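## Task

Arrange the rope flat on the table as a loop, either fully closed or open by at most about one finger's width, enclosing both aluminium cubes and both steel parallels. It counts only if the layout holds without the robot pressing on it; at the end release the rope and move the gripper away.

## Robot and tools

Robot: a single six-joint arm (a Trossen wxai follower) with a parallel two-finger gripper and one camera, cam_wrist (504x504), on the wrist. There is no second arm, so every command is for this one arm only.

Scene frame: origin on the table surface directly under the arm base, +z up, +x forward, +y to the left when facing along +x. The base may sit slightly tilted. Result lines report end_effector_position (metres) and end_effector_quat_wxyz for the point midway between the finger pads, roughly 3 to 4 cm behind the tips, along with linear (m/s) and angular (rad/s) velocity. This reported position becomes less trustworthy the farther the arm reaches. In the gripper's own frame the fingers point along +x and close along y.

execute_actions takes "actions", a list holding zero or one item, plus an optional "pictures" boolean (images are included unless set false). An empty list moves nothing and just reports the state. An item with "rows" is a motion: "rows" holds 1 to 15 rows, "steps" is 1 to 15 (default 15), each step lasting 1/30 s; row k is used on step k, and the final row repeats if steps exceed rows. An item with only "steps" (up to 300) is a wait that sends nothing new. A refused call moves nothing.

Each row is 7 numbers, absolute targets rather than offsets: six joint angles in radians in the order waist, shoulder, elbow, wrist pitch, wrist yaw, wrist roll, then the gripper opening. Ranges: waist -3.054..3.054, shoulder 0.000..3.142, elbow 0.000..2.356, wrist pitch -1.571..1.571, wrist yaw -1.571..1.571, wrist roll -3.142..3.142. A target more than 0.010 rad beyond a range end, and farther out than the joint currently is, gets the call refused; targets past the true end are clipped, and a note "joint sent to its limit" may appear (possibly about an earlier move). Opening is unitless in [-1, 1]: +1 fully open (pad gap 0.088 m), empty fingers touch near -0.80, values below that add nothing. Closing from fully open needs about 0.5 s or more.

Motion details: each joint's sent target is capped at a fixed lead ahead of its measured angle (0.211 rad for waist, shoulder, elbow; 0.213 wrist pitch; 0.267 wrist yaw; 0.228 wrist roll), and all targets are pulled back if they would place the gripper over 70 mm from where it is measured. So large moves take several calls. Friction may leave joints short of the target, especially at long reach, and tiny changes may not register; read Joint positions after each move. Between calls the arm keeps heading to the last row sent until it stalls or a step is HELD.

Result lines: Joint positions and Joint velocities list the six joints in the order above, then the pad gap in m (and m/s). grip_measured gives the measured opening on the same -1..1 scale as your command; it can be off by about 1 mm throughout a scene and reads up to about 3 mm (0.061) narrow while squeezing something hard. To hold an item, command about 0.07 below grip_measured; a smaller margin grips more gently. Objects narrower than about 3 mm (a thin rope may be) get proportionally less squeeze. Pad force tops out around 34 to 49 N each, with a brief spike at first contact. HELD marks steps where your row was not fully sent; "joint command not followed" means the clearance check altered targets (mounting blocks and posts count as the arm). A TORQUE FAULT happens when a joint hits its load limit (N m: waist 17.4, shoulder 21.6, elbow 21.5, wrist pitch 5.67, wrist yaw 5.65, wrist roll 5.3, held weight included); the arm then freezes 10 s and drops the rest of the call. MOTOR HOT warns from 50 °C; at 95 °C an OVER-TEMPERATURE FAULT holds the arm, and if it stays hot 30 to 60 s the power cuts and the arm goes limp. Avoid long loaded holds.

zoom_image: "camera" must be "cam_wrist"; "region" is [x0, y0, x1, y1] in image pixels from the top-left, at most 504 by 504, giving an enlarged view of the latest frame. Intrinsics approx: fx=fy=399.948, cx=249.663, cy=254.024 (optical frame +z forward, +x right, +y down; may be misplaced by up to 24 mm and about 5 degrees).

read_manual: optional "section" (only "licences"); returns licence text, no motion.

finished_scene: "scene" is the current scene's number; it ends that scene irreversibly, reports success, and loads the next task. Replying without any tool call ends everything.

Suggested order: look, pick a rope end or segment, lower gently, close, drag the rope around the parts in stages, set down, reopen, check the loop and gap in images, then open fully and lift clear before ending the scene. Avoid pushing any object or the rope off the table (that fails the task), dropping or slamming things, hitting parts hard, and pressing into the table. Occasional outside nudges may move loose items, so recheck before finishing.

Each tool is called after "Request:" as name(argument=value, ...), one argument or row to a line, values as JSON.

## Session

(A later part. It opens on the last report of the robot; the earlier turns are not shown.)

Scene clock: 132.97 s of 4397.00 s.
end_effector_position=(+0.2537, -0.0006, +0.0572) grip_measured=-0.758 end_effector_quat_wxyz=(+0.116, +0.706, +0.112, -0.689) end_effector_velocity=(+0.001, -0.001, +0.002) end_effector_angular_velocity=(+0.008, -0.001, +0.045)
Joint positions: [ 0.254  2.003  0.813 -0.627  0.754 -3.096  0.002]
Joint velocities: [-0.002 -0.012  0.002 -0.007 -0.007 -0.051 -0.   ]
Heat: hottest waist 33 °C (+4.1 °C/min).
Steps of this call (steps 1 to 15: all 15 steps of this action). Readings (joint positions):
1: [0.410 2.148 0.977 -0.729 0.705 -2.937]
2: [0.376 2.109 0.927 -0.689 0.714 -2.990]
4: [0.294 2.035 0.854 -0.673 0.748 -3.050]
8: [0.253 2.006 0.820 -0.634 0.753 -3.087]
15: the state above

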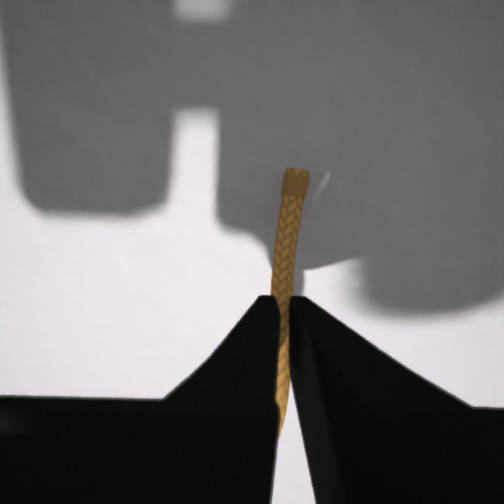

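Request:
execute_actions(
  actions=[
    {"rows":[[0.254,2.003,0.813,-0.627,0.754,-3.1,-0.2]],"steps":10},
  ],
  pictures=false,
)

Request:
execute_actions(
  actions=[
    {"rows":[[0.4,1.9,0.95,-0.95,0.72,-2.6,-0.2]],"steps":10},
  ],
  pictures=false,
)

Request:
execute_actions(
  actions=[
    {"rows":[[0.5,1.45,1.3,-1.25,0.75,0.2,1]],"steps":15},
  ],
  pictures=false,
)

Request:
execute_actions(
  actions=[
    {"steps":35},
  ],
)

Request:
execute_actions(
  actions=[
    {"rows":[[-0.26,1.005,0.59,-0.904,0.756,-0.36,0.1]],"steps":15},
  ],
  pictures=false,
)

Request:
execute_actions(
  actions=[
    {"steps":12},
  ],
)

Scene clock: 146.33 s of 4397.00 s.
end_effector_position=(+0.2537, -0.0006, +0.0572) grip_measured=-0.216 end_effector_quat_wxyz=(+0.116, +0.706, +0.112, -0.689) end_effector_velocity=(-0.006, -0.001, -0.001) end_effector_angular_velocity=(-0.001, +0.023, +0.024)
Joint positions: [ 0.254  2.002  0.812 -0.626  0.754 -3.097  0.028]
Joint velocities: [-0.002 -0.002 -0.007 -0.022 -0.007 -0.007  0.008]
Heat: hottest waist 32 °C (+2.0 °C/min).
Steps of this call (steps 1 to 15: the robot went on to your last target; steps 16 to 100: nothing new was sent; then 9.70 s passed at rest; steps 101 to 110: all 10 steps of this action). Readings (joint positions):
101: [0.254 2.002 0.812 -0.626 0.754 -3.097]
102: [0.254 2.002 0.812 -0.626 0.754 -3.097]
104: [0.254 2.002 0.812 -0.626 0.754 -3.097]
108: [0.254 2.002 0.812 -0.626 0.754 -3.097]
110: the state above

Scene clock: 146.67 s of 4397.00 s.
end_effector_position=(+0.2598, -0.0068, +0.1251) grip_measured=-0.203 end_effector_quat_wxyz=(-0.001, +0.731, +0.005, -0.683) end_effector_velocity=(-0.025, -0.005, -0.007) end_effector_angular_velocity=(-0.012, +0.122, -0.178)
Joint positions: [ 0.402  1.897  0.951 -0.942  0.722 -2.626  0.029]
Joint velocities: [-0.007  0.022 -0.002 -0.125 -0.037  0.271 -0.   ]
Heat: hottest waist 32 °C (+2.0 °C/min).
Steps of this call (steps 1 to 10: all 10 steps of this action). Readings (joint positions):
1: [0.267 1.990 0.834 -0.680 0.749 -3.043]
2: [0.301 1.978 0.858 -0.754 0.737 -2.972]
4: [0.369 1.935 0.908 -0.854 0.729 -2.835]
8: [0.402 1.896 0.951 -0.927 0.726 -2.652]
10: the state above

Scene clock: 147.17 s of 4397.00 s.
end_effector_position=(+0.2846, -0.1220, +0.2928) grip_measured=+0.996 end_effector_quat_wxyz=(-0.496, +0.699, -0.230, -0.461) end_effector_velocity=(-0.012, +0.007, -0.017) end_effector_angular_velocity=(+0.864, +0.374, -1.647)
Joint positions: [ 0.498  1.44   1.309 -1.245  0.753 -1.776  0.088]
Joint velocities: [-0.002  0.046 -0.002 -0.11  -0.007  2.     0.005]
Heat: hottest waist 32 °C (+2.0 °C/min).
Steps of this call (steps 1 to 15: all 15 steps of this action). Readings (joint positions):
1: [0.407 1.882 0.967 -0.971 0.722 -2.590]
2: [0.420 1.863 0.990 -1.021 0.722 -2.545]
4: [0.452 1.791 1.060 -1.098 0.731 -2.455]
8: [0.488 1.614 1.216 -1.188 0.742 -2.257]
15: the state above

Scene clock: 148.33 s of 4397.00 s.
end_effector_position=(+0.2850, -0.1193, +0.2910) grip_measured=+1.000 end_effector_quat_wxyz=(+0.854, +0.021, +0.515, +0.067) end_effector_velocity=(-0.001, +0.002, -0.002) end_effector_angular_velocity=(+0.045, +0.023, -0.048)
Joint positions: [ 0.498  1.45   1.308 -1.248  0.751  0.191  0.088]
Joint velocities: [-0.007  0.002  0.002 -0.007 -0.022  0.066  0.   ]
Heat: hottest waist 31 °C (+1.0 °C/min).
Steps of this call (steps 1 to 35: the robot went on to your last target). Readings (joint positions):
1: [0.498 1.444 1.308 -1.247 0.752 -1.708]
2: [0.498 1.448 1.308 -1.247 0.751 -1.639]
4: [0.498 1.450 1.308 -1.247 0.751 -1.501]
8: [0.498 1.450 1.308 -1.248 0.751 -1.226]
35: the state above

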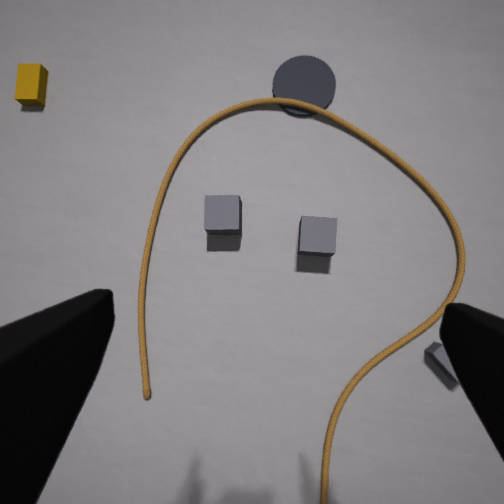

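Scene clock: 148.83 s of 4397.00 s.
end_effector_position=(+0.1479, -0.1779, +0.0883) grip_measured=+0.106 end_effector_quat_wxyz=(+0.719, -0.011, +0.695, +0.008) end_effector_velocity=(-0.098, +0.043, -0.083) end_effector_angular_velocity=(+0.067, +0.359, +0.051)
Joint positions: [-0.237  1.02   0.609 -0.914  0.757 -0.35   0.044]
Joint velocities: [-0.291 -0.042 -0.325  0.051 -0.022 -0.095 -0.002]
Heat: hottest waist 31 °C (+1.0 °C/min).
Steps of this call (steps 1 to 15: all 15 steps of this action). Readings (joint positions):
1: [0.478 1.415 1.270 -1.181 0.747 0.136]
2: [0.426 1.365 1.208 -1.107 0.741 0.066]
4: [0.291 1.242 1.081 -1.006 0.752 -0.072]
8: [0.044 1.045 0.875 -0.929 0.761 -0.277]
15: the state above

Scene clock: 149.23 s of 4397.00 s.
end_effector_position=(+0.1449, -0.1795, +0.0861) grip_measured=+0.103 end_effector_quat_wxyz=(+0.717, -0.007, +0.697, +0.002) end_effector_velocity=(+0.001, -0.003, +0.001) end_effector_angular_velocity=(-0.011, -0.008, -0.006)
Joint positions: [-0.256  1.009  0.601 -0.905  0.757 -0.357  0.044]
Joint velocities: [-0.002 -0.007  0.002  0.007  0.007 -0.007  0.   ]
Heat: hottest waist 31 °C (+1.0 °C/min).
Steps of this call (steps 1 to 12: the robot went on to your last target). Readings (joint positions):
1: [-0.244 1.018 0.603 -0.911 0.757 -0.353]
2: [-0.249 1.016 0.601 -0.908 0.757 -0.354]
4: [-0.252 1.011 0.601 -0.905 0.757 -0.355]
8: [-0.255 1.009 0.601 -0.905 0.757 -0.356]
12: the state above

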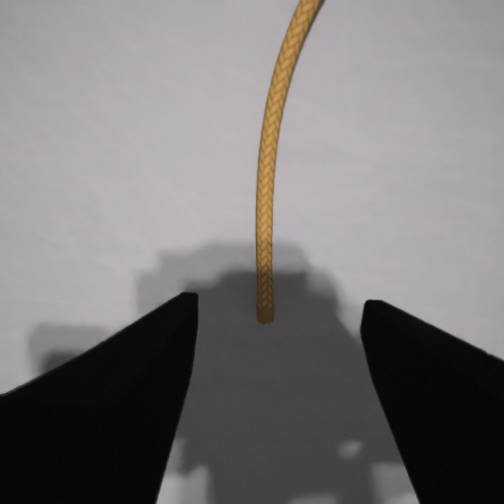

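Request:
execute_actions(
  actions=[
    {"rows":[[-0.37,1.04,0.53,-0.72,0.72,-0.5,0.1],[-0.37,1.04,0.53,-0.72,0.72,-0.5,0.1],[-0.37,1.04,0.53,-0.72,0.72,-0.5,0.1],[-0.37,1.04,0.53,-0.72,0.72,-0.5,0.1],[-0.472,1.08,0.46,-0.54,0.685,-0.625,0.1]],"steps":15},
  ],
  pictures=false,
)

Request:
execute_actions(
  actions=[
    {"rows":[[-0.472,1.08,0.46,-0.54,0.685,-0.625,-0.83]],"steps":15},
  ],
)

Scene clock: 156.33 s of 4397.00 s.
end_effector_position=(+0.1431, -0.1764, +0.0371) grip_measured=+0.102 end_effector_quat_wxyz=(+0.712, -0.009, +0.702, +0.009) end_effector_velocity=(+0.001, +0.002, -0.002) end_effector_angular_velocity=(+0.001, -0.010, +0.012)
Joint positions: [-0.463  1.073  0.468 -0.557  0.689 -0.617  0.044]
Joint velocities: [-0.002 -0.002 -0.012  0.022 -0.007 -0.022 -0.   ]
Heat: hottest waist 30 °C (+0.0 °C/min).
Steps of this call (steps 1 to 30: the robot went on to your last target; steps 31 to 90: nothing new was sent; then 3.60 s passed at rest; steps 91 to 105: all 15 steps of this action). Readings (joint positions):
91: [-0.272 1.011 0.589 -0.864 0.748 -0.393]
92: [-0.304 1.015 0.575 -0.806 0.739 -0.427]
94: [-0.344 1.028 0.555 -0.763 0.732 -0.465]
98: [-0.445 1.066 0.488 -0.593 0.698 -0.587]
105: the state above

Scene clock: 156.83 s of 4397.00 s.
end_effector_position=(+0.1449, -0.1783, +0.0370) grip_measured=-0.755 end_effector_quat_wxyz=(+0.715, -0.009, +0.700, +0.004) end_effector_velocity=(-0.004, +0.003, -0.000) end_effector_angular_velocity=(+0.015, +0.012, +0.020)
Joint positions: [-0.466  1.073  0.468 -0.542  0.691 -0.621  0.002]
Joint velocities: [-0.002 -0.002 -0.002 -0.022 -0.007 -0.007 -0.   ]
Heat: hottest waist 30 °C (+0.0 °C/min).
Steps of this call (steps 1 to 15: all 15 steps of this action). Readings (joint positions):
1: [-0.463 1.073 0.468 -0.554 0.693 -0.617]
2: [-0.465 1.073 0.468 -0.548 0.697 -0.619]
4: [-0.466 1.073 0.468 -0.542 0.692 -0.621]
8: [-0.466 1.073 0.468 -0.541 0.691 -0.621]
15: the state above

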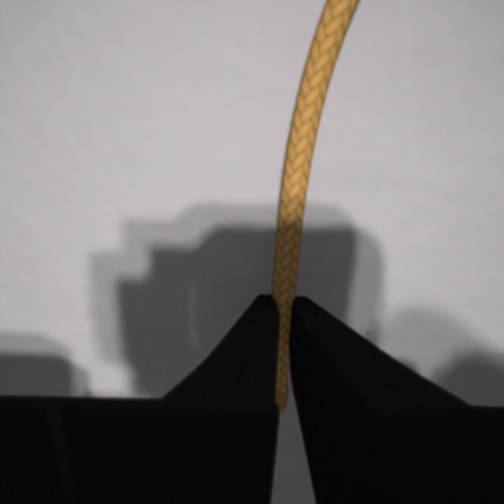

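Request:
execute_actions(
  actions=[
    {"rows":[[-0.37,1.06,0.53,-0.7,0.72,-0.4,-0.83],[-0.37,1.06,0.53,-0.7,0.72,-0.4,-0.83],[-0.37,1.06,0.53,-0.7,0.72,-0.4,-0.83],[-0.37,1.06,0.53,-0.7,0.72,-0.4,-0.83],[-0.05,1.4,0.58,-0.72,0.78,0.5,-0.83]],"steps":15},
  ],
  pictures=false,
)

Request:
execute_actions(
  actions=[
    {"rows":[[0.1,1.65,0.66,-0.68,0.78,1.4,-0.83]],"steps":15},
  ],
  pictures=false,
)

Request:
execute_actions(
  actions=[
    {"rows":[[0.235,1.865,0.74,-0.67,0.76,1.65,-0.83]],"steps":15},
  ],
)

Scene clock: 165.83 s of 4397.00 s.
end_effector_position=(+0.1886, -0.1155, +0.0633) grip_measured=-0.755 end_effector_quat_wxyz=(+0.701, +0.125, +0.692, -0.118) end_effector_velocity=(-0.002, +0.012, -0.002) end_effector_angular_velocity=(+0.037, +0.032, -1.952)
Joint positions: [-0.056  1.389  0.578 -0.718  0.776  0.294  0.002]
Joint velocities: [ 0.032  0.042 -0.007 -0.007 -0.007  2.015  0.   ]
Heat: hottest waist 28 °C (-3.0 °C/min).
Steps of this call (steps 1 to 15: the robot went on to your last target; steps 16 to 90: nothing new was sent; then 5.50 s passed at rest; steps 91 to 105: all 15 steps of this action). Readings (joint positions):
91: [-0.453 1.072 0.479 -0.574 0.697 -0.571]
92: [-0.427 1.071 0.491 -0.622 0.702 -0.516]
94: [-0.392 1.068 0.506 -0.662 0.708 -0.454]
98: [-0.172 1.278 0.575 -0.697 0.763 -0.186]
105: the state above

Scene clock: 166.33 s of 4397.00 s.
end_effector_position=(+0.2174, -0.0711, +0.0638) grip_measured=-0.755 end_effector_quat_wxyz=(+0.600, +0.387, +0.589, -0.378) end_effector_velocity=(-0.007, +0.001, -0.002) end_effector_angular_velocity=(+0.027, +0.028, -1.144)
Joint positions: [ 0.097  1.643  0.652 -0.681  0.778  1.301  0.002]
Joint velocities: [-0.002  0.002 -0.007 -0.022 -0.007  1.165  0.   ]
Heat: hottest waist 28 °C (-3.0 °C/min).
Steps of this call (steps 1 to 15: all 15 steps of this action). Readings (joint positions):
1: [-0.038 1.421 0.587 -0.721 0.786 0.365]
2: [0.002 1.474 0.608 -0.707 0.790 0.433]
4: [0.067 1.581 0.646 -0.680 0.778 0.568]
8: [0.096 1.636 0.651 -0.683 0.777 0.844]
15: the state above

Scene clock: 166.83 s of 4397.00 s.
end_effector_position=(+0.2345, -0.0246, +0.0660) grip_measured=-0.755 end_effector_quat_wxyz=(+0.569, +0.435, +0.554, -0.424) end_effector_velocity=(-0.001, +0.003, -0.001) end_effector_angular_velocity=(+0.022, +0.007, -0.025)
Joint positions: [ 0.234  1.857  0.732 -0.671  0.76   1.645  0.002]
Joint velocities: [-0.002  0.002 -0.002  0.007 -0.022  0.022 -0.   ]
Heat: hottest waist 28 °C (-3.0 °C/min).
Steps of this call (steps 1 to 15: all 15 steps of this action). Readings (joint positions):
1: [0.111 1.674 0.664 -0.689 0.782 1.365]
2: [0.145 1.722 0.688 -0.681 0.782 1.435]
4: [0.206 1.813 0.725 -0.663 0.762 1.548]
8: [0.234 1.852 0.729 -0.671 0.760 1.626]
15: the state above

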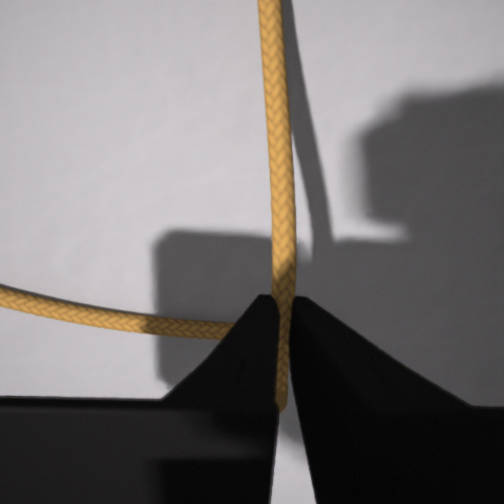

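Request:
execute_actions(
  actions=[
    {"rows":[[0.187,1.895,0.692,-0.56,0.772,1.6,-0.83],[0.187,1.895,0.692,-0.56,0.772,1.6,-0.83],[0.187,1.895,0.692,-0.56,0.772,1.6,-0.83],[0.187,1.895,0.692,-0.56,0.772,1.6,-0.83],[0.187,1.895,0.692,-0.56,0.772,1.6,-0.83],[0.187,1.895,0.692,-0.56,0.772,1.6,-0.83],[0.187,1.895,0.692,-0.56,0.772,1.6,-0.83],[0.187,1.895,0.692,-0.56,0.772,1.6,-0.83],[0.187,1.895,0.692,-0.56,0.772,1.6,-0.3]],"steps":15},
  ],
  pictures=false,
)

Request:
execute_actions(
  actions=[
    {"rows":[[0.33,1.81,0.83,-0.87,0.74,1.75,-0.3],[0.33,1.81,0.83,-0.87,0.74,1.75,-0.3],[0.33,1.81,0.83,-0.87,0.74,1.75,-0.3],[0.33,1.81,0.83,-0.87,0.74,1.75,0.6]],"steps":15},
  ],
)

Scene clock: 175.60 s of 4397.00 s.
end_effector_position=(+0.2363, -0.0227, +0.0500) grip_measured=-0.339 end_effector_quat_wxyz=(+0.566, +0.442, +0.548, -0.428) end_effector_velocity=(+0.003, -0.001, +0.000) end_effector_angular_velocity=(-0.005, -0.009, -0.003)
Joint positions: [ 0.192  1.888  0.701 -0.562  0.77   1.603  0.022]
Joint velocities: [-0.002 -0.002  0.002  0.007  0.007 -0.007  0.022]
Heat: hottest waist 28 °C (-4.1 °C/min).
Steps of this call (steps 1 to 15: the robot went on to your last target; steps 16 to 90: nothing new was sent; then 5.27 s passed at rest; steps 91 to 105: all 15 steps of this action). Readings (joint positions):
91: [0.230 1.861 0.727 -0.648 0.762 1.639]
92: [0.219 1.867 0.721 -0.613 0.764 1.628]
94: [0.201 1.881 0.713 -0.585 0.767 1.614]
98: [0.192 1.888 0.701 -0.567 0.769 1.605]
105: the state above

Scene clock: 176.10 s of 4397.00 s.
end_effector_position=(+0.2410, -0.0263, +0.1046) grip_measured=+0.586 end_effector_quat_wxyz=(+0.576, +0.440, +0.549, -0.417) end_effector_velocity=(-0.010, +0.001, -0.002) end_effector_angular_velocity=(+0.002, +0.038, +0.055)
Joint positions: [ 0.33   1.81   0.828 -0.868  0.742  1.746  0.068]
Joint velocities: [ 0.002  0.002 -0.007 -0.037 -0.022 -0.022  0.008]
Heat: hottest waist 28 °C (-4.0 °C/min).
Steps of this call (steps 1 to 15: all 15 steps of this action). Readings (joint positions):
1: [0.205 1.879 0.721 -0.614 0.765 1.637]
2: [0.239 1.870 0.744 -0.688 0.756 1.673]
4: [0.301 1.837 0.790 -0.781 0.749 1.713]
8: [0.330 1.810 0.828 -0.849 0.746 1.740]
15: the state above

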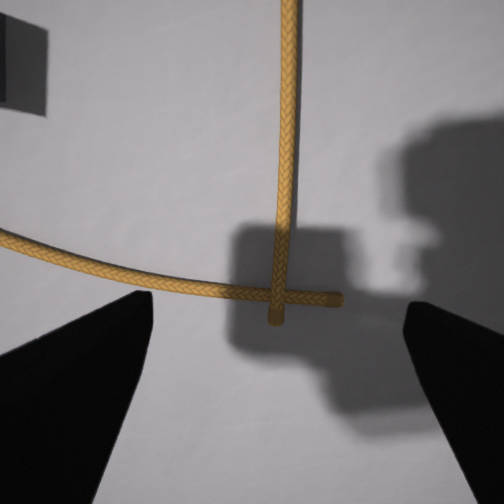

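Request:
execute_actions(
  actions=[
    {"rows":[[0.0,1.6,1.1,-1.05,0.78,0.7,0.1]],"steps":15},
  ],
  pictures=false,
)

Request:
execute_actions(
  actions=[
    {"rows":[[-0.368,1.518,1.208,-0.912,0.724,-1.3,0.1]],"steps":15},
  ],
  pictures=false,
)

Request:
execute_actions(
  actions=[
    {"steps":22},
  ],
)

Scene clock: 184.60 s of 4397.00 s.
end_effector_position=(+0.2782, -0.1608, +0.1277) grip_measured=+0.104 end_effector_quat_wxyz=(+0.659, +0.296, +0.631, -0.280) end_effector_velocity=(-0.002, +0.001, -0.001) end_effector_angular_velocity=(-0.072, -0.001, +1.753)
Joint positions: [ 0.003  1.597  1.101 -1.048  0.781  0.84   0.044]
Joint velocities: [-0.002 -0.002 -0.002 -0.007 -0.007 -1.751 -0.001]
Heat: hottest waist 28 °C (-5.1 °C/min).
Steps of this call (steps 1 to 15: the robot went on to your last target; steps 16 to 90: nothing new was sent; then 5.00 s passed at rest; steps 91 to 105: all 15 steps of this action). Readings (joint positions):
91: [0.318 1.793 0.846 -0.895 0.736 1.715]
92: [0.284 1.774 0.870 -0.936 0.738 1.668]
94: [0.200 1.711 0.944 -0.975 0.755 1.576]
98: [0.034 1.614 1.082 -1.027 0.782 1.316]
105: the state above

Scene clock: 185.10 s of 4397.00 s.
end_effector_position=(+0.2673, -0.2709, +0.0922) grip_measured=+0.103 end_effector_quat_wxyz=(+0.708, +0.111, +0.688, -0.113) end_effector_velocity=(+0.003, -0.001, -0.000) end_effector_angular_velocity=(-0.068, +0.005, +2.004)
Joint positions: [-0.367  1.514  1.21  -0.913  0.725 -0.17   0.044]
Joint velocities: [ 0.002  0.002 -0.002  0.022  0.007 -2.015 -0.   ]
Heat: hottest waist 28 °C (-5.0 °C/min).
Steps of this call (steps 1 to 15: all 15 steps of this action). Readings (joint positions):
1: [-0.014 1.587 1.111 -1.030 0.760 0.776]
2: [-0.060 1.579 1.124 -0.990 0.740 0.713]
4: [-0.175 1.560 1.168 -0.941 0.736 0.584]
8: [-0.355 1.516 1.210 -0.919 0.736 0.311]
15: the state above

Scene clock: 185.83 s of 4397.00 s.
end_effector_position=(+0.2673, -0.2709, +0.0922) grip_measured=+0.103 end_effector_quat_wxyz=(+0.659, -0.283, +0.643, +0.270) end_effector_velocity=(-0.002, +0.000, +0.001) end_effector_angular_velocity=(-0.006, +0.007, +0.072)
Joint positions: [-0.367  1.514  1.21  -0.913  0.725 -1.29   0.044]
Joint velocities: [ 0.002 -0.002 -0.002 -0.007  0.007 -0.066 -0.   ]
Heat: hottest waist 28 °C (-5.1 °C/min).
Steps of this call (steps 1 to 22: the robot went on to your last target). Readings (joint positions):
1: [-0.367 1.514 1.210 -0.913 0.725 -0.238]
2: [-0.367 1.514 1.210 -0.913 0.725 -0.307]
4: [-0.367 1.514 1.210 -0.913 0.725 -0.445]
8: [-0.367 1.514 1.210 -0.913 0.725 -0.722]
22: the state above

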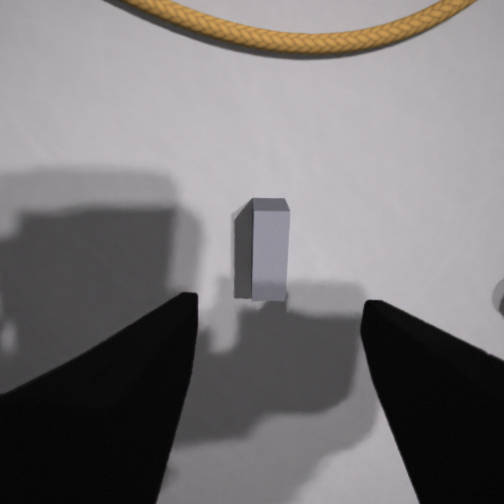

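Request:
execute_actions(
  actions=[
    {"rows":[[-0.425,1.55,1.155,-0.79,0.7,-1.36,0.1],[-0.425,1.55,1.155,-0.79,0.7,-1.36,0.1],[-0.425,1.55,1.155,-0.79,0.7,-1.36,0.1],[-0.425,1.55,1.155,-0.79,0.7,-1.36,0.1],[-0.482,1.58,1.105,-0.673,0.681,-1.42,0.1]],"steps":15},
  ],
  pictures=false,
)

Request:
execute_actions(
  actions=[
    {"rows":[[-0.482,1.58,1.105,-0.673,0.681,-1.42,-0.66]],"steps":14},
  ],
  pictures=false,
)

Request:
execute_actions(
  actions=[
    {"rows":[[-0.368,1.518,1.208,-0.912,0.724,-1.2,-0.66]],"steps":10},
  ],
  pictures=false,
)

Request:
execute_actions(
  actions=[
    {"rows":[[0.03,1.86,1.11,-0.83,0.787,0.04,-0.66]],"steps":15},
  ],
  pictures=false,
)

Request:
execute_actions(
  actions=[
    {"steps":10},
  ],
)

Scene clock: 197.83 s of 4397.00 s.
end_effector_position=(+0.2686, -0.2700, +0.0417) grip_measured=+0.103 end_effector_quat_wxyz=(+0.659, -0.280, +0.645, +0.269) end_effector_velocity=(-0.003, +0.008, -0.004) end_effector_angular_velocity=(+0.039, -0.002, +0.032)
Joint positions: [-0.478  1.573  1.114 -0.676  0.684 -1.416  0.044]
Joint velocities: [-0.007 -0.002 -0.017 -0.007 -0.037 -0.022 -0.   ]
Heat: hottest waist 27 °C (-6.0 °C/min).
Steps of this call (steps 1 to 30: the robot went on to your last target; steps 31 to 90: nothing new was sent; then 8.50 s passed at rest; steps 91 to 105: all 15 steps of this action). Readings (joint positions):
91: [-0.372 1.517 1.202 -0.887 0.719 -1.313]
92: [-0.384 1.519 1.192 -0.848 0.713 -1.327]
94: [-0.408 1.531 1.180 -0.817 0.709 -1.343]
98: [-0.466 1.564 1.129 -0.706 0.689 -1.400]
105: the state above

Scene clock: 198.30 s of 4397.00 s.
end_effector_position=(+0.2688, -0.2700, +0.0416) grip_measured=-0.599 end_effector_quat_wxyz=(+0.659, -0.280, +0.644, +0.269) end_effector_velocity=(-0.004, +0.003, -0.000) end_effector_angular_velocity=(+0.015, +0.011, +0.020)
Joint positions: [-0.478  1.573  1.113 -0.674  0.683 -1.417  0.01 ]
Joint velocities: [-0.002 -0.002 -0.002 -0.022 -0.007 -0.007  0.   ]
Heat: hottest waist 27 °C (-6.0 °C/min).
Steps of this call (steps 1 to 14: all 14 steps of this action). Readings (joint positions):
1: [-0.478 1.573 1.113 -0.676 0.683 -1.416]
2: [-0.478 1.573 1.113 -0.676 0.683 -1.416]
4: [-0.478 1.573 1.113 -0.674 0.683 -1.416]
8: [-0.478 1.573 1.113 -0.674 0.683 -1.417]
14: the state above

Scene clock: 198.63 s of 4397.00 s.
end_effector_position=(+0.2681, -0.2689, +0.0903) grip_measured=-0.599 end_effector_quat_wxyz=(+0.670, -0.255, +0.653, +0.245) end_effector_velocity=(-0.020, +0.005, +0.000) end_effector_angular_velocity=(+0.028, +0.075, +0.025)
Joint positions: [-0.367  1.518  1.205 -0.905  0.722 -1.208  0.01 ]
Joint velocities: [-0.007 -0.007  0.002 -0.11   0.007  0.037 -0.   ]
Heat: hottest waist 27 °C (-5.1 °C/min).
Steps of this call (steps 1 to 10: all 10 steps of this action). Readings (joint positions):
1: [-0.469 1.569 1.128 -0.718 0.692 -1.367]
2: [-0.445 1.566 1.147 -0.789 0.704 -1.313]
4: [-0.395 1.546 1.170 -0.857 0.709 -1.253]
8: [-0.367 1.519 1.203 -0.897 0.721 -1.213]
10: the state above

Scene clock: 199.13 s of 4397.00 s.
end_effector_position=(+0.3205, -0.1053, +0.0873) grip_measured=-0.599 end_effector_quat_wxyz=(+0.711, -0.133, +0.679, +0.127) end_effector_velocity=(-0.006, -0.018, -0.010) end_effector_angular_velocity=(+0.042, +0.035, -2.072)
Joint positions: [ 0.034  1.856  1.113 -0.83   0.786 -0.327  0.01 ]
Joint velocities: [-0.046 -0.002 -0.002 -0.007  0.051  2.044  0.   ]
Heat: hottest waist 27 °C (-5.0 °C/min).
Steps of this call (steps 1 to 15: all 15 steps of this action). Readings (joint positions):
1: [-0.355 1.538 1.197 -0.900 0.741 -1.172]
2: [-0.325 1.562 1.190 -0.882 0.762 -1.123]
4: [-0.244 1.636 1.177 -0.855 0.766 -1.031]
8: [-0.062 1.798 1.134 -0.838 0.776 -0.806]
15: the state above

Scene clock: 199.47 s of 4397.00 s.
end_effector_position=(+0.3203, -0.1058, +0.0867) grip_measured=-0.599 end_effector_quat_wxyz=(+0.722, -0.006, +0.691, +0.005) end_effector_velocity=(-0.002, +0.000, -0.001) end_effector_angular_velocity=(+0.012, +0.007, -0.121)
Joint positions: [ 0.032  1.857  1.113 -0.83   0.786  0.027  0.01 ]
Joint velocities: [-0.002 -0.002 -0.002 -0.007 -0.007  0.125 -0.   ]
Heat: hottest waist 27 °C (-5.1 °C/min).
Steps of this call (steps 1 to 10: the robot went on to your last target). Readings (joint positions):
1: [0.032 1.856 1.113 -0.830 0.786 -0.258]
2: [0.032 1.856 1.113 -0.830 0.786 -0.189]
4: [0.032 1.857 1.113 -0.830 0.786 -0.067]
8: [0.032 1.857 1.113 -0.830 0.786 0.015]
10: the state above

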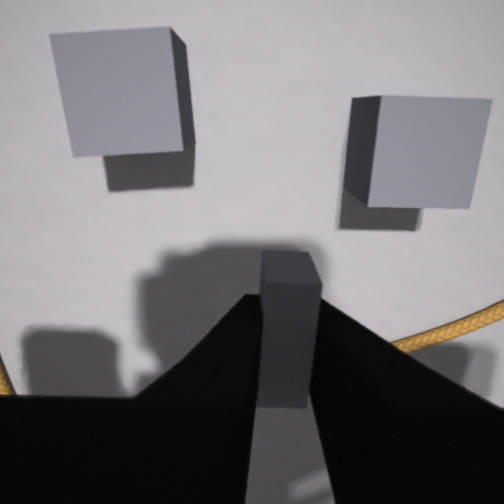

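Request:
execute_actions(
  actions=[
    {"rows":[[-0.02,1.885,1.06,-0.73,0.787,-0.03,-0.66],[-0.02,1.885,1.06,-0.73,0.787,-0.03,-0.66],[-0.02,1.885,1.06,-0.73,0.787,-0.03,-0.66],[-0.02,1.885,1.06,-0.73,0.787,-0.03,-0.66],[-0.066,1.905,1.017,-0.627,0.787,-0.09,-0.66]],"steps":15},
  ],
  pictures=false,
)

Scene clock: 203.83 s of 4397.00 s.
end_effector_position=(+0.3155, -0.1059, +0.0429) grip_measured=-0.599 end_effector_quat_wxyz=(+0.716, -0.005, +0.699, +0.002) end_effector_velocity=(-0.003, +0.002, -0.000) end_effector_angular_velocity=(+0.007, +0.006, +0.047)
Joint positions: [-0.066  1.899  1.024 -0.63   0.786 -0.086  0.01 ]
Joint velocities: [ 0.002 -0.002 -0.007 -0.007 -0.007 -0.037  0.   ]
Heat: hottest waist 28 °C (-4.0 °C/min).
Steps of this call (steps 1 to 30: the robot went on to your last target; steps 31 to 90: nothing new was sent; then 0.87 s passed at rest; steps 91 to 105: all 15 steps of this action). Readings (joint positions):
91: [0.029 1.859 1.105 -0.810 0.786 0.024]
92: [0.019 1.860 1.096 -0.779 0.786 0.008]
94: [-0.003 1.869 1.083 -0.753 0.786 -0.011]
98: [-0.054 1.893 1.037 -0.657 0.786 -0.070]
105: the state above

Request:
execute_actions(
  actions=[
    {"rows":[[-0.066,1.905,1.02,-0.627,0.787,-0.09,-0.1],[-0.066,1.905,1.02,-0.627,0.787,-0.09,-0.1],[-0.066,1.905,1.02,-0.627,0.787,-0.09,-0.1],[-0.066,1.905,1.02,-0.627,0.787,-0.09,-0.1],[-0.066,1.905,1.02,-0.627,0.787,-0.09,-0.1],[-0.066,1.905,1.02,-0.627,0.787,-0.09,-0.1],[-0.066,1.905,1.02,-0.627,0.787,-0.09,-0.1],[0.03,1.86,1.11,-0.83,0.787,0.04,-0.1]],"steps":15},
  ],
  pictures=false,
)

Request:
execute_actions(
  actions=[
    {"rows":[[0.5,2.2,1.3,-1.05,0.68,0.65,0.1]],"steps":15},
  ],
  pictures=false,
)

Request:
execute_actions(
  actions=[
    {"rows":[[0.679,2.666,1.485,-0.948,0.585,0.855,0.1]],"steps":15},
  ],
  pictures=false,
)

Request:
execute_actions(
  actions=[
    {"steps":8},
  ],
)

Scene clock: 215.23 s of 4397.00 s.
end_effector_position=(+0.3208, -0.1034, +0.0855) grip_measured=-0.104 end_effector_quat_wxyz=(+0.724, -0.005, +0.690, +0.003) end_effector_velocity=(-0.007, -0.018, +0.015) end_effector_angular_velocity=(+0.009, +0.028, -0.063)
Joint positions: [ 0.035  1.861  1.106 -0.817  0.787  0.031  0.034]
Joint velocities: [-0.007 -0.046  0.046 -0.125 -0.007  0.081  0.001]
Heat: hottest waist 28 °C (-2.0 °C/min).
Steps of this call (steps 1 to 15: the robot went on to your last target; steps 16 to 90: nothing new was sent; then 7.90 s passed at rest; steps 91 to 105: all 15 steps of this action). Readings (joint positions):
91: [-0.066 1.899 1.024 -0.628 0.786 -0.087]
92: [-0.066 1.899 1.024 -0.628 0.786 -0.087]
94: [-0.066 1.899 1.024 -0.628 0.786 -0.087]
98: [-0.059 1.897 1.037 -0.671 0.787 -0.059]
105: the state above

Scene clock: 215.73 s of 4397.00 s.
end_effector_position=(+0.3101, +0.0587, +0.1523) grip_measured=+0.097 end_effector_quat_wxyz=(+0.735, +0.008, +0.678, +0.010) end_effector_velocity=(+0.027, -0.029, -0.015) end_effector_angular_velocity=(+0.032, +0.056, -0.236)
Joint positions: [ 0.51   2.193  1.292 -1.046  0.678  0.637  0.044]
Joint velocities: [-0.129 -0.002  0.061 -0.007  0.007  0.11   0.001]
Heat: hottest waist 28 °C (-2.0 °C/min).
Steps of this call (steps 1 to 15: all 15 steps of this action). Readings (joint positions):
1: [0.045 1.885 1.132 -0.869 0.778 0.076]
2: [0.077 1.924 1.175 -0.921 0.760 0.133]
4: [0.171 2.018 1.246 -0.961 0.724 0.242]
8: [0.391 2.158 1.282 -1.026 0.689 0.490]
15: the state above

Scene clock: 216.23 s of 4397.00 s.
end_effector_position=(+0.2800, +0.1937, +0.0951) grip_measured=+0.097 end_effector_quat_wxyz=(+0.714, -0.011, +0.700, +0.006) end_effector_velocity=(+0.050, -0.006, +0.044) end_effector_angular_velocity=(+0.109, -0.118, -0.135)
Joint positions: [ 0.681  2.67   1.478 -0.95   0.584  0.851  0.044]
Joint velocities: [-0.027 -0.115  0.066  0.022  0.037  0.007 -0.   ]
Heat: hottest waist 28 °C (-2.0 °C/min).
Steps of this call (steps 1 to 15: all 15 steps of this action). Readings (joint positions):
1: [0.514 2.215 1.311 -1.050 0.672 0.675]
2: [0.531 2.247 1.345 -1.027 0.659 0.717]
4: [0.589 2.340 1.423 -0.976 0.627 0.778]
8: [0.686 2.543 1.486 -0.950 0.594 0.834]
15: the state above

Scene clock: 216.50 s of 4397.00 s.
end_effector_position=(+0.2828, +0.1940, +0.0977) grip_measured=+0.097 end_effector_quat_wxyz=(+0.717, -0.006, +0.697, +0.006) end_effector_velocity=(-0.003, -0.004, -0.000) end_effector_angular_velocity=(-0.010, +0.019, +0.017)
Joint positions: [ 0.681  2.664  1.483 -0.948  0.585  0.852  0.044]
Joint velocities: [-0.002 -0.002 -0.002 -0.022 -0.007 -0.007 -0.   ]
Heat: hottest waist 28 °C (-2.0 °C/min).
Steps of this call (steps 1 to 8: the robot went on to your last target). Readings (joint positions):
1: [0.681 2.666 1.480 -0.949 0.585 0.851]
2: [0.681 2.664 1.482 -0.948 0.585 0.851]
4: [0.681 2.664 1.483 -0.948 0.585 0.852]
8: the state above

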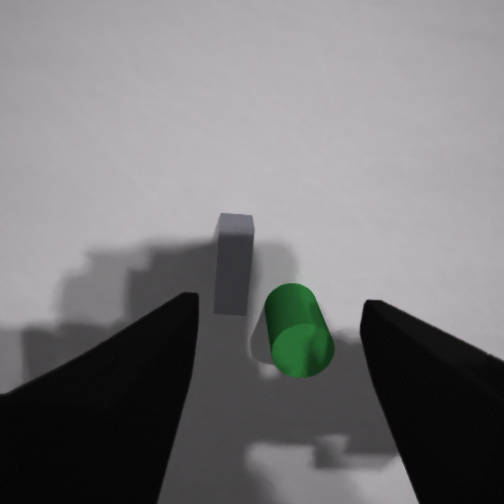

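Request:
execute_actions(
  actions=[
    {"rows":[[0.695,2.728,1.558,-0.975,0.578,-2.2,-0.25]],"steps":15},
  ],
  pictures=false,
)

Request:
execute_actions(
  actions=[
    {"steps":38},
  ],
)

Scene clock: 225.87 s of 4397.00 s.
end_effector_position=(+0.2860, +0.2071, +0.0983) grip_measured=-0.246 end_effector_quat_wxyz=(+0.621, -0.360, +0.603, +0.348) end_effector_velocity=(+0.002, -0.003, +0.002) end_effector_angular_velocity=(-0.065, +0.001, +2.040)
Joint positions: [ 0.696  2.715  1.549 -0.973  0.58  -0.164  0.027]
Joint velocities: [-0.002 -0.007  0.002 -0.007  0.007 -2.044 -0.001]
Heat: hottest waist 28 °C (+0.0 °C/min).
Steps of this call (steps 1 to 15: the robot went on to your last target; steps 16 to 90: nothing new was sent; then 5.87 s passed at rest; steps 91 to 105: all 15 steps of this action). Readings (joint positions):
91: [0.681 2.672 1.493 -0.959 0.585 0.801]
92: [0.683 2.683 1.511 -0.965 0.585 0.729]
94: [0.689 2.702 1.537 -0.964 0.582 0.592]
98: [0.696 2.713 1.546 -0.972 0.580 0.316]
105: the state above

Scene clock: 227.13 s of 4397.00 s.
end_effector_position=(+0.2859, +0.2070, +0.0983) grip_measured=-0.247 end_effector_quat_wxyz=(-0.021, +0.717, -0.023, -0.696) end_effector_velocity=(-0.002, -0.001, -0.000) end_effector_angular_velocity=(-0.001, +0.011, +0.039)
Joint positions: [ 0.696  2.715  1.549 -0.974  0.58  -2.194  0.027]
Joint velocities: [-0.002 -0.002 -0.002 -0.007 -0.007 -0.037 -0.   ]
Heat: hottest waist 28 °C (+0.0 °C/min).
Steps of this call (steps 1 to 38: the robot went on to your last target). Readings (joint positions):
1: [0.696 2.715 1.549 -0.973 0.580 -0.233]
2: [0.696 2.715 1.549 -0.973 0.580 -0.302]
4: [0.696 2.715 1.549 -0.973 0.580 -0.440]
8: [0.696 2.715 1.549 -0.973 0.580 -0.716]
38: the state above

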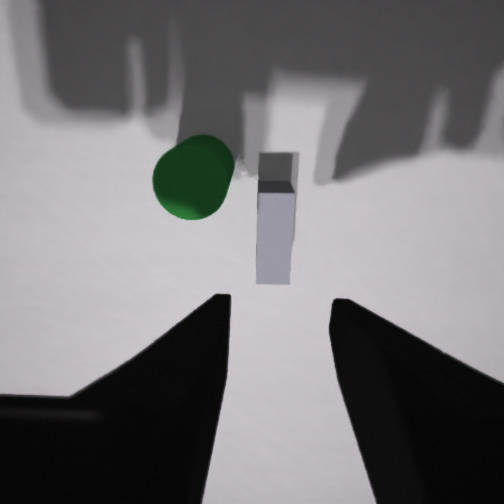

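Request:
execute_actions(
  actions=[
    {"rows":[[0.668,2.745,1.52,-0.91,0.59,-2.2,-0.25],[0.668,2.745,1.52,-0.91,0.59,-2.2,-0.25],[0.668,2.745,1.52,-0.91,0.59,-2.2,-0.25],[0.64,2.768,1.49,-0.85,0.605,-2.22,-0.25],[0.64,2.768,1.49,-0.85,0.605,-2.22,-0.25],[0.64,2.768,1.49,-0.85,0.605,-2.22,-0.25],[0.615,2.79,1.463,-0.787,0.619,-2.25,-0.25]],"steps":15},
  ],
)

Scene clock: 232.60 s of 4397.00 s.
end_effector_position=(+0.2864, +0.2079, +0.0459) grip_measured=-0.247 end_effector_quat_wxyz=(-0.031, +0.714, -0.033, -0.699) end_effector_velocity=(+0.011, +0.001, -0.001) end_effector_angular_velocity=(+0.005, -0.050, -0.012)
Joint positions: [ 0.616  2.782  1.471 -0.789  0.616 -2.245  0.027]
Joint velocities: [-0.007 -0.002 -0.002  0.051  0.037 -0.022 -0.   ]
Heat: hottest waist 29 °C (+1.0 °C/min).
Steps of this call (steps 1 to 30: the robot went on to your last target; steps 31 to 90: nothing new was sent; then 1.97 s passed at rest; steps 91 to 105: all 15 steps of this action). Readings (joint positions):
91: [0.695 2.717 1.547 -0.964 0.580 -2.197]
92: [0.691 2.719 1.544 -0.944 0.581 -2.197]
94: [0.680 2.728 1.535 -0.911 0.588 -2.201]
98: [0.640 2.757 1.496 -0.831 0.607 -2.228]
105: the state above

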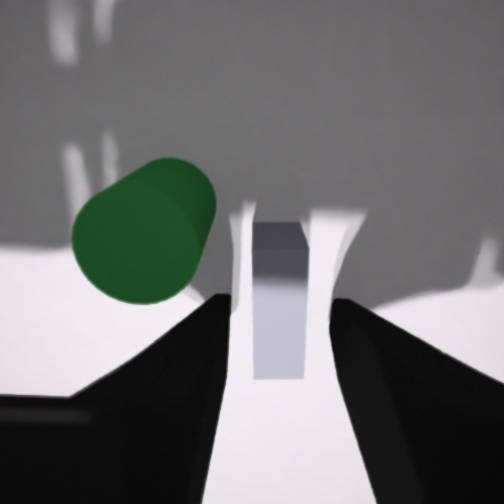

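Request:
execute_actions(
  actions=[
    {"rows":[[0.615,2.785,1.47,-0.787,0.619,-2.25,-0.67]],"steps":10},
  ],
  pictures=false,
)

Request:
execute_actions(
  actions=[
    {"rows":[[0.655,2.75,1.52,-0.88,0.6,-2.22,-0.67],[0.655,2.75,1.52,-0.88,0.6,-2.22,-0.67],[0.655,2.75,1.52,-0.88,0.6,-2.22,-0.67],[0.695,2.71,1.565,-0.975,0.578,-2.2,-0.67]],"steps":12},
  ],
  pictures=false,
)

Request:
execute_actions(
  actions=[
    {"rows":[[0.46,2.28,1.28,-0.97,0.69,-2.55,-0.67]],"steps":13},
  ],
  pictures=false,
)

Request:
execute_actions(
  actions=[
    {"rows":[[0.16,1.97,1.08,-0.83,0.78,-2.92,-0.67]],"steps":15},
  ],
)

Request:
execute_actions(
  actions=[
    {"rows":[[0.115,1.995,1.035,-0.73,0.785,-2.98,-0.67],[0.115,1.995,1.035,-0.73,0.785,-2.98,-0.67],[0.115,1.995,1.035,-0.73,0.785,-2.98,-0.67],[0.115,1.995,1.035,-0.73,0.785,-2.98,-0.67],[0.069,2.014,0.995,-0.632,0.787,-3.04,-0.67]],"steps":15},
  ],
)

Scene clock: 246.60 s of 4397.00 s.
end_effector_position=(+0.2867, +0.2080, +0.0460) grip_measured=-0.599 end_effector_quat_wxyz=(-0.030, +0.715, -0.033, -0.698) end_effector_velocity=(-0.001, -0.001, -0.002) end_effector_angular_velocity=(+0.006, +0.009, +0.001)
Joint positions: [ 0.617  2.782  1.471 -0.788  0.618 -2.247  0.01 ]
Joint velocities: [-0.007 -0.002 -0.007  0.007 -0.007 -0.007 -0.   ]
Heat: hottest waist 29 °C (+1.0 °C/min).
Steps of this call (steps 1 to 15: the robot went on to your last target; steps 16 to 90: nothing new was sent; then 10.67 s passed at rest; steps 91 to 100: all 10 steps of this action). Readings (joint positions):
91: [0.616 2.782 1.471 -0.788 0.617 -2.246]
92: [0.616 2.782 1.471 -0.788 0.617 -2.246]
94: [0.616 2.782 1.471 -0.788 0.617 -2.247]
98: [0.617 2.782 1.471 -0.788 0.618 -2.247]
100: the state above

Scene clock: 247.00 s of 4397.00 s.
end_effector_position=(+0.2913, +0.2097, +0.1039) grip_measured=-0.599 end_effector_quat_wxyz=(-0.027, +0.723, -0.018, -0.690) end_effector_velocity=(-0.006, -0.014, -0.003) end_effector_angular_velocity=(-0.048, +0.038, +0.018)
Joint positions: [ 0.699  2.709  1.563 -0.968  0.583 -2.204  0.01 ]
Joint velocities: [-0.012 -0.002 -0.002 -0.066  0.007  0.007  0.   ]
Heat: hottest waist 29 °C (+1.0 °C/min).
Steps of this call (steps 1 to 12: all 12 steps of this action). Readings (joint positions):
1: [0.618 2.780 1.478 -0.805 0.616 -2.243]
2: [0.625 2.779 1.487 -0.834 0.613 -2.238]
4: [0.643 2.767 1.504 -0.880 0.602 -2.225]
8: [0.692 2.727 1.547 -0.953 0.584 -2.208]
12: the state above

Scene clock: 247.43 s of 4397.00 s.
end_effector_position=(+0.3212, +0.0661, +0.1240) grip_measured=-0.599 end_effector_quat_wxyz=(-0.008, +0.727, +0.004, -0.687) end_effector_velocity=(-0.025, +0.022, +0.013) end_effector_angular_velocity=(-0.027, -0.033, +0.179)
Joint positions: [ 0.457  2.272  1.302 -0.968  0.692 -2.542  0.01 ]
Joint velocities: [ 0.105 -0.002 -0.056 -0.007 -0.007 -0.066 -0.   ]
Heat: hottest waist 29 °C (+1.0 °C/min).
Steps of this call (steps 1 to 13: all 13 steps of this action). Readings (joint positions):
1: [0.692 2.688 1.542 -0.953 0.588 -2.237]
2: [0.669 2.659 1.502 -0.955 0.603 -2.283]
4: [0.591 2.578 1.411 -0.971 0.641 -2.386]
8: [0.454 2.369 1.305 -0.975 0.684 -2.514]
13: the state above

Scene clock: 247.93 s of 4397.00 s.
end_effector_position=(+0.3139, -0.0510, +0.0876) grip_measured=-0.599 end_effector_quat_wxyz=(+0.003, +0.719, -0.000, -0.695) end_effector_velocity=(-0.005, +0.002, -0.001) end_effector_angular_velocity=(+0.016, +0.022, +0.051)
Joint positions: [ 0.16   1.97   1.088 -0.833  0.779 -2.914  0.01 ]
Joint velocities: [-0.002 -0.002 -0.002 -0.022 -0.022 -0.037 -0.   ]
Heat: hottest waist 29 °C (+1.0 °C/min).
Steps of this call (steps 1 to 15: all 15 steps of this action). Readings (joint positions):
1: [0.451 2.249 1.274 -0.930 0.697 -2.584]
2: [0.424 2.216 1.227 -0.899 0.707 -2.638]
4: [0.329 2.130 1.152 -0.885 0.741 -2.750]
8: [0.161 1.990 1.108 -0.841 0.782 -2.883]
15: the state above

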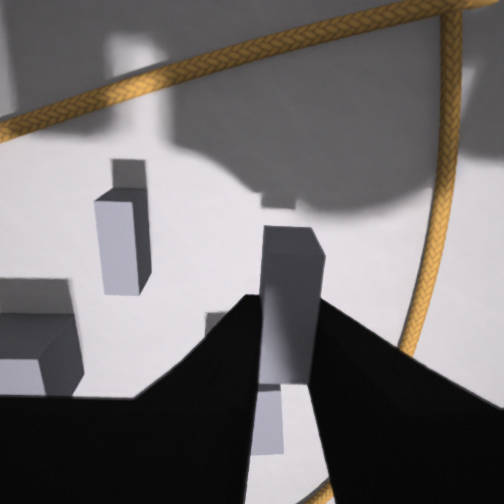

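Scene clock: 248.43 s of 4397.00 s.
end_effector_position=(+0.3107, -0.0508, +0.0473) grip_measured=-0.599 end_effector_quat_wxyz=(+0.004, +0.716, +0.002, -0.698) end_effector_velocity=(-0.002, +0.002, -0.000) end_effector_angular_velocity=(+0.020, +0.010, +0.041)
Joint positions: [ 0.07   2.008  1.002 -0.634  0.785 -3.036  0.01 ]
Joint velocities: [-0.002 -0.002 -0.002 -0.007 -0.022 -0.037 -0.   ]
Heat: hottest waist 29 °C (+1.0 °C/min).
Steps of this call (steps 1 to 15: all 15 steps of this action). Readings (joint positions):
1: [0.157 1.971 1.080 -0.809 0.780 -2.931]
2: [0.149 1.972 1.070 -0.778 0.780 -2.946]
4: [0.130 1.980 1.058 -0.753 0.782 -2.963]
8: [0.082 2.002 1.015 -0.660 0.784 -3.020]
15: the state above

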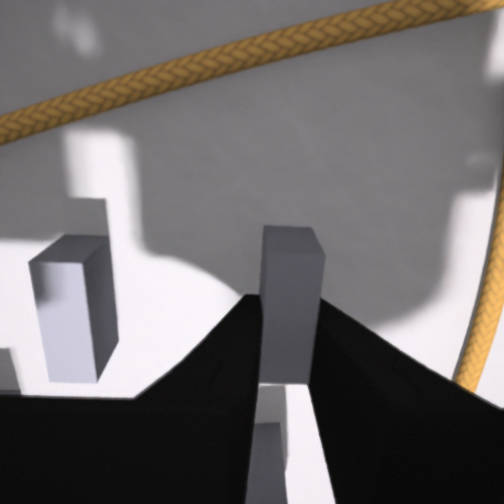

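Request:
execute_actions(
  actions=[
    {"rows":[[0.069,2.014,1.0,-0.632,0.787,-3.04,-0.2],[0.069,2.014,1.0,-0.632,0.787,-3.04,-0.2],[0.069,2.014,1.0,-0.632,0.787,-3.04,-0.2],[0.069,2.014,1.0,-0.632,0.787,-3.04,-0.2],[0.069,2.014,1.0,-0.632,0.787,-3.04,-0.2],[0.069,2.014,1.0,-0.632,0.787,-3.04,-0.2],[0.069,2.014,1.0,-0.632,0.787,-3.04,-0.2],[0.16,1.97,1.08,-0.83,0.78,-2.92,-0.2]],"steps":15},
  ],
  pictures=false,
)

Request:
execute_actions(
  actions=[
    {"rows":[[0.25,1.6,1.5,-1.4,0.45,-1.4,1]],"steps":15},
  ],
  pictures=false,
)

Request:
execute_actions(
  actions=[
    {"steps":20},
  ],
)

Scene clock: 262.27 s of 4397.00 s.
end_effector_position=(+0.3127, -0.0484, +0.0861) grip_measured=-0.204 end_effector_quat_wxyz=(+0.010, +0.721, +0.005, -0.693) end_effector_velocity=(-0.013, -0.012, +0.011) end_effector_angular_velocity=(+0.007, +0.066, +0.007)
Joint positions: [ 0.164  1.972  1.076 -0.818  0.782 -2.929  0.029]
Joint velocities: [-0.002 -0.032  0.037 -0.154 -0.022  0.051  0.001]
Heat: hottest waist 29 °C (+1.0 °C/min).
Steps of this call (steps 1 to 15: the robot went on to your last target; steps 16 to 90: nothing new was sent; then 10.33 s passed at rest; steps 91 to 105: all 15 steps of this action). Readings (joint positions):
91: [0.070 2.008 1.002 -0.633 0.785 -3.037]
92: [0.070 2.008 1.002 -0.633 0.785 -3.037]
94: [0.070 2.008 1.002 -0.633 0.785 -3.037]
98: [0.076 2.006 1.015 -0.674 0.785 -3.012]
105: the state above

Scene clock: 262.77 s of 4397.00 s.
end_effector_position=(+0.3005, -0.1350, +0.2630) grip_measured=+0.996 end_effector_quat_wxyz=(-0.443, +0.644, -0.147, -0.607) end_effector_velocity=(-0.034, +0.011, -0.010) end_effector_angular_velocity=(+0.473, +0.845, -1.701)
Joint positions: [ 0.249  1.583  1.503 -1.381  0.458 -2.098  0.088]
Joint velocities: [-0.002  0.017 -0.002 -0.168 -0.081  2.029  0.005]
Heat: hottest waist 29 °C (+1.0 °C/min).
Steps of this call (steps 1 to 15: all 15 steps of this action). Readings (joint positions):
1: [0.166 1.954 1.097 -0.856 0.745 -2.893]
2: [0.175 1.936 1.119 -0.904 0.682 -2.847]
4: [0.204 1.871 1.185 -0.983 0.596 -2.759]
8: [0.240 1.718 1.356 -1.149 0.507 -2.575]
15: the state above

Scene clock: 263.43 s of 4397.00 s.
end_effector_position=(+0.2984, -0.1313, +0.2596) grip_measured=+1.000 end_effector_quat_wxyz=(+0.624, -0.454, +0.347, +0.533) end_effector_velocity=(-0.002, +0.001, +0.000) end_effector_angular_velocity=(+0.009, +0.012, -0.012)
Joint positions: [ 0.249  1.598  1.503 -1.398  0.452 -1.405  0.088]
Joint velocities: [ 0.002 -0.002 -0.002 -0.007 -0.007  0.022  0.   ]
Heat: hottest waist 29 °C (+1.0 °C/min).
Steps of this call (steps 1 to 20: the robot went on to your last target). Readings (joint positions):
1: [0.249 1.586 1.503 -1.388 0.455 -2.029]
2: [0.249 1.591 1.503 -1.392 0.453 -1.961]
4: [0.249 1.598 1.503 -1.394 0.452 -1.822]
8: [0.249 1.598 1.503 -1.397 0.452 -1.550]
20: the state above

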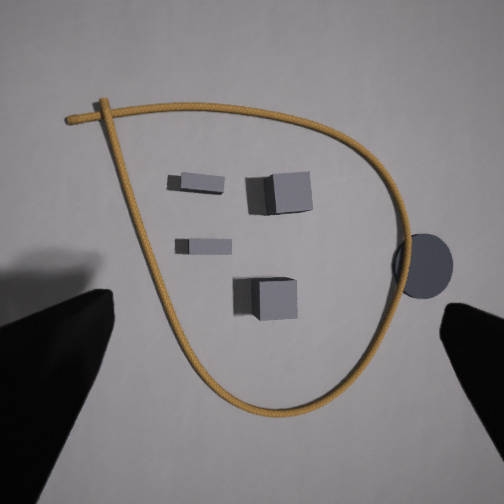

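Request:
execute_actions(
  actions=[
    {"rows":[[0.05,2.0,1.52,-0.45,0.67,-0.46,-0.8]],"steps":15},
  ],
  pictures=false,
)

Request:
execute_actions(
  actions=[
    {"rows":[[0.0,2.1,1.52,-0.35,0.67,-0.46,-0.8],[0.0,2.1,1.52,-0.35,0.67,-0.46,-0.8],[0.0,2.1,1.52,-0.35,0.67,-0.46,-0.8],[0.0,2.1,1.52,-0.35,0.67,-0.46,-0.8],[0.0,2.1,1.52,-0.35,0.67,-0.46,-0.8],[-0.069,2.2,1.521,-0.29,0.671,-0.457,-0.8]],"steps":15},
  ],
  pictures=false,
)

Request:
execute_actions(
  actions=[
    {"steps":8},
  ],
)

Scene clock: 281.20 s of 4397.00 s.
end_effector_position=(+0.4742, -0.1251, +0.1518) grip_measured=-0.689 end_effector_quat_wxyz=(+0.847, -0.078, +0.519, +0.087) end_effector_velocity=(+0.247, -0.149, +0.162) end_effector_angular_velocity=(+0.489, -1.051, -1.999)
Joint positions: [ 0.052  2.005  1.516 -0.556  0.665 -0.539  0.005]
Joint velocities: [-0.007 -0.09   0.125  1.399  0.066  0.93  -0.107]
Heat: hottest waist 29 °C (+1.0 °C/min).
Steps of this call (steps 1 to 15: the robot went on to your last target; steps 16 to 90: nothing new was sent; then 14.27 s passed at rest; steps 91 to 105: all 15 steps of this action). Readings (joint positions):
91: [0.241 1.617 1.503 -1.384 0.470 -1.372]
92: [0.214 1.639 1.509 -1.336 0.515 -1.323]
94: [0.145 1.718 1.526 -1.226 0.586 -1.220]
98: [0.065 1.912 1.527 -0.999 0.647 -0.977]
105: the state above

Scene clock: 281.70 s of 4397.00 s.
end_effector_position=(+0.5030, -0.1230, +0.0628) grip_measured=-0.792 end_effector_quat_wxyz=(+0.841, -0.007, +0.541, +0.008) end_effector_velocity=(+0.019, +0.008, +0.022) end_effector_angular_velocity=(+0.005, -0.100, -0.042)
Joint positions: [-0.074  2.201  1.52  -0.294  0.669 -0.461  0.   ]
Joint velocities: [ 0.042 -0.002 -0.002  0.095 -0.007  0.007 -0.   ]
Heat: hottest waist 29 °C (+1.0 °C/min).
Steps of this call (steps 1 to 15: all 15 steps of this action). Readings (joint positions):
1: [0.049 2.013 1.519 -0.500 0.666 -0.514]
2: [0.042 2.024 1.527 -0.441 0.668 -0.497]
4: [0.023 2.051 1.536 -0.388 0.668 -0.478]
8: [-0.027 2.140 1.533 -0.312 0.668 -0.464]
15: the state above

Scene clock: 281.97 s of 4397.00 s.
end_effector_position=(+0.5047, -0.1223, +0.0668) grip_measured=-0.792 end_effector_quat_wxyz=(+0.844, -0.007, +0.537, +0.007) end_effector_velocity=(-0.002, -0.001, -0.003) end_effector_angular_velocity=(+0.009, +0.007, -0.004)
Joint positions: [-0.067  2.198  1.521 -0.29   0.67  -0.46   0.   ]
Joint velocities: [-0.007 -0.002 -0.002 -0.007 -0.007  0.007 -0.   ]
Heat: hottest waist 29 °C (+1.0 °C/min).
Steps of this call (steps 1 to 8: the robot went on to your last target). Readings (joint positions):
1: [-0.072 2.200 1.520 -0.290 0.669 -0.461]
2: [-0.071 2.198 1.521 -0.289 0.670 -0.460]
4: [-0.068 2.198 1.521 -0.289 0.670 -0.460]
8: the state above

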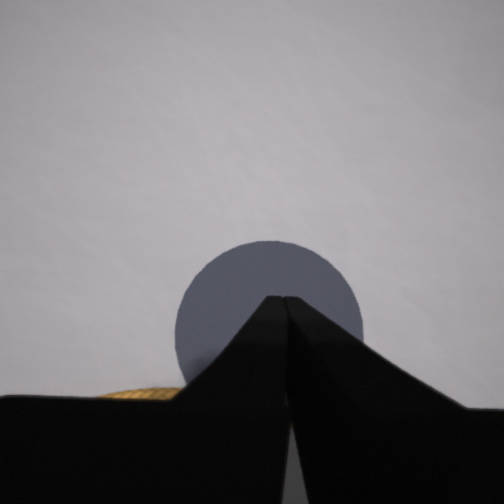

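Request:
execute_actions(
  actions=[
    {"rows":[[-0.08,2.215,1.521,-0.285,0.67,-0.46,-0.8],[-0.08,2.215,1.521,-0.285,0.67,-0.46,-0.8],[-0.08,2.215,1.521,-0.285,0.67,-0.46,-0.8],[-0.095,2.234,1.521,-0.28,0.67,-0.46,-0.8]],"steps":15},
  ],
)

Scene clock: 286.20 s of 4397.00 s.
end_effector_position=(+0.5020, -0.1229, +0.0497) grip_measured=-0.792 end_effector_quat_wxyz=(+0.836, -0.005, +0.549, +0.005) end_effector_velocity=(-0.002, -0.002, -0.001) end_effector_angular_velocity=(-0.009, +0.010, +0.008)
Joint positions: [-0.092  2.224  1.521 -0.28   0.67  -0.46   0.   ]
Joint velocities: [-0.002 -0.002 -0.002 -0.007  0.007 -0.007 -0.   ]
Heat: hottest waist 30 °C (+2.0 °C/min).
Steps of this call (steps 1 to 15: the robot went on to your last target; steps 16 to 90: nothing new was sent; then 0.73 s passed at rest; steps 91 to 105: all 15 steps of this action). Readings (joint positions):
91: [-0.067 2.198 1.521 -0.290 0.670 -0.460]
92: [-0.068 2.198 1.521 -0.289 0.670 -0.460]
94: [-0.071 2.202 1.521 -0.286 0.670 -0.460]
98: [-0.087 2.217 1.521 -0.281 0.670 -0.460]
105: the state above

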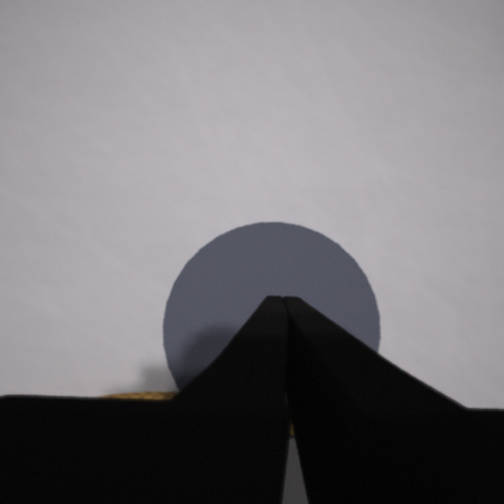

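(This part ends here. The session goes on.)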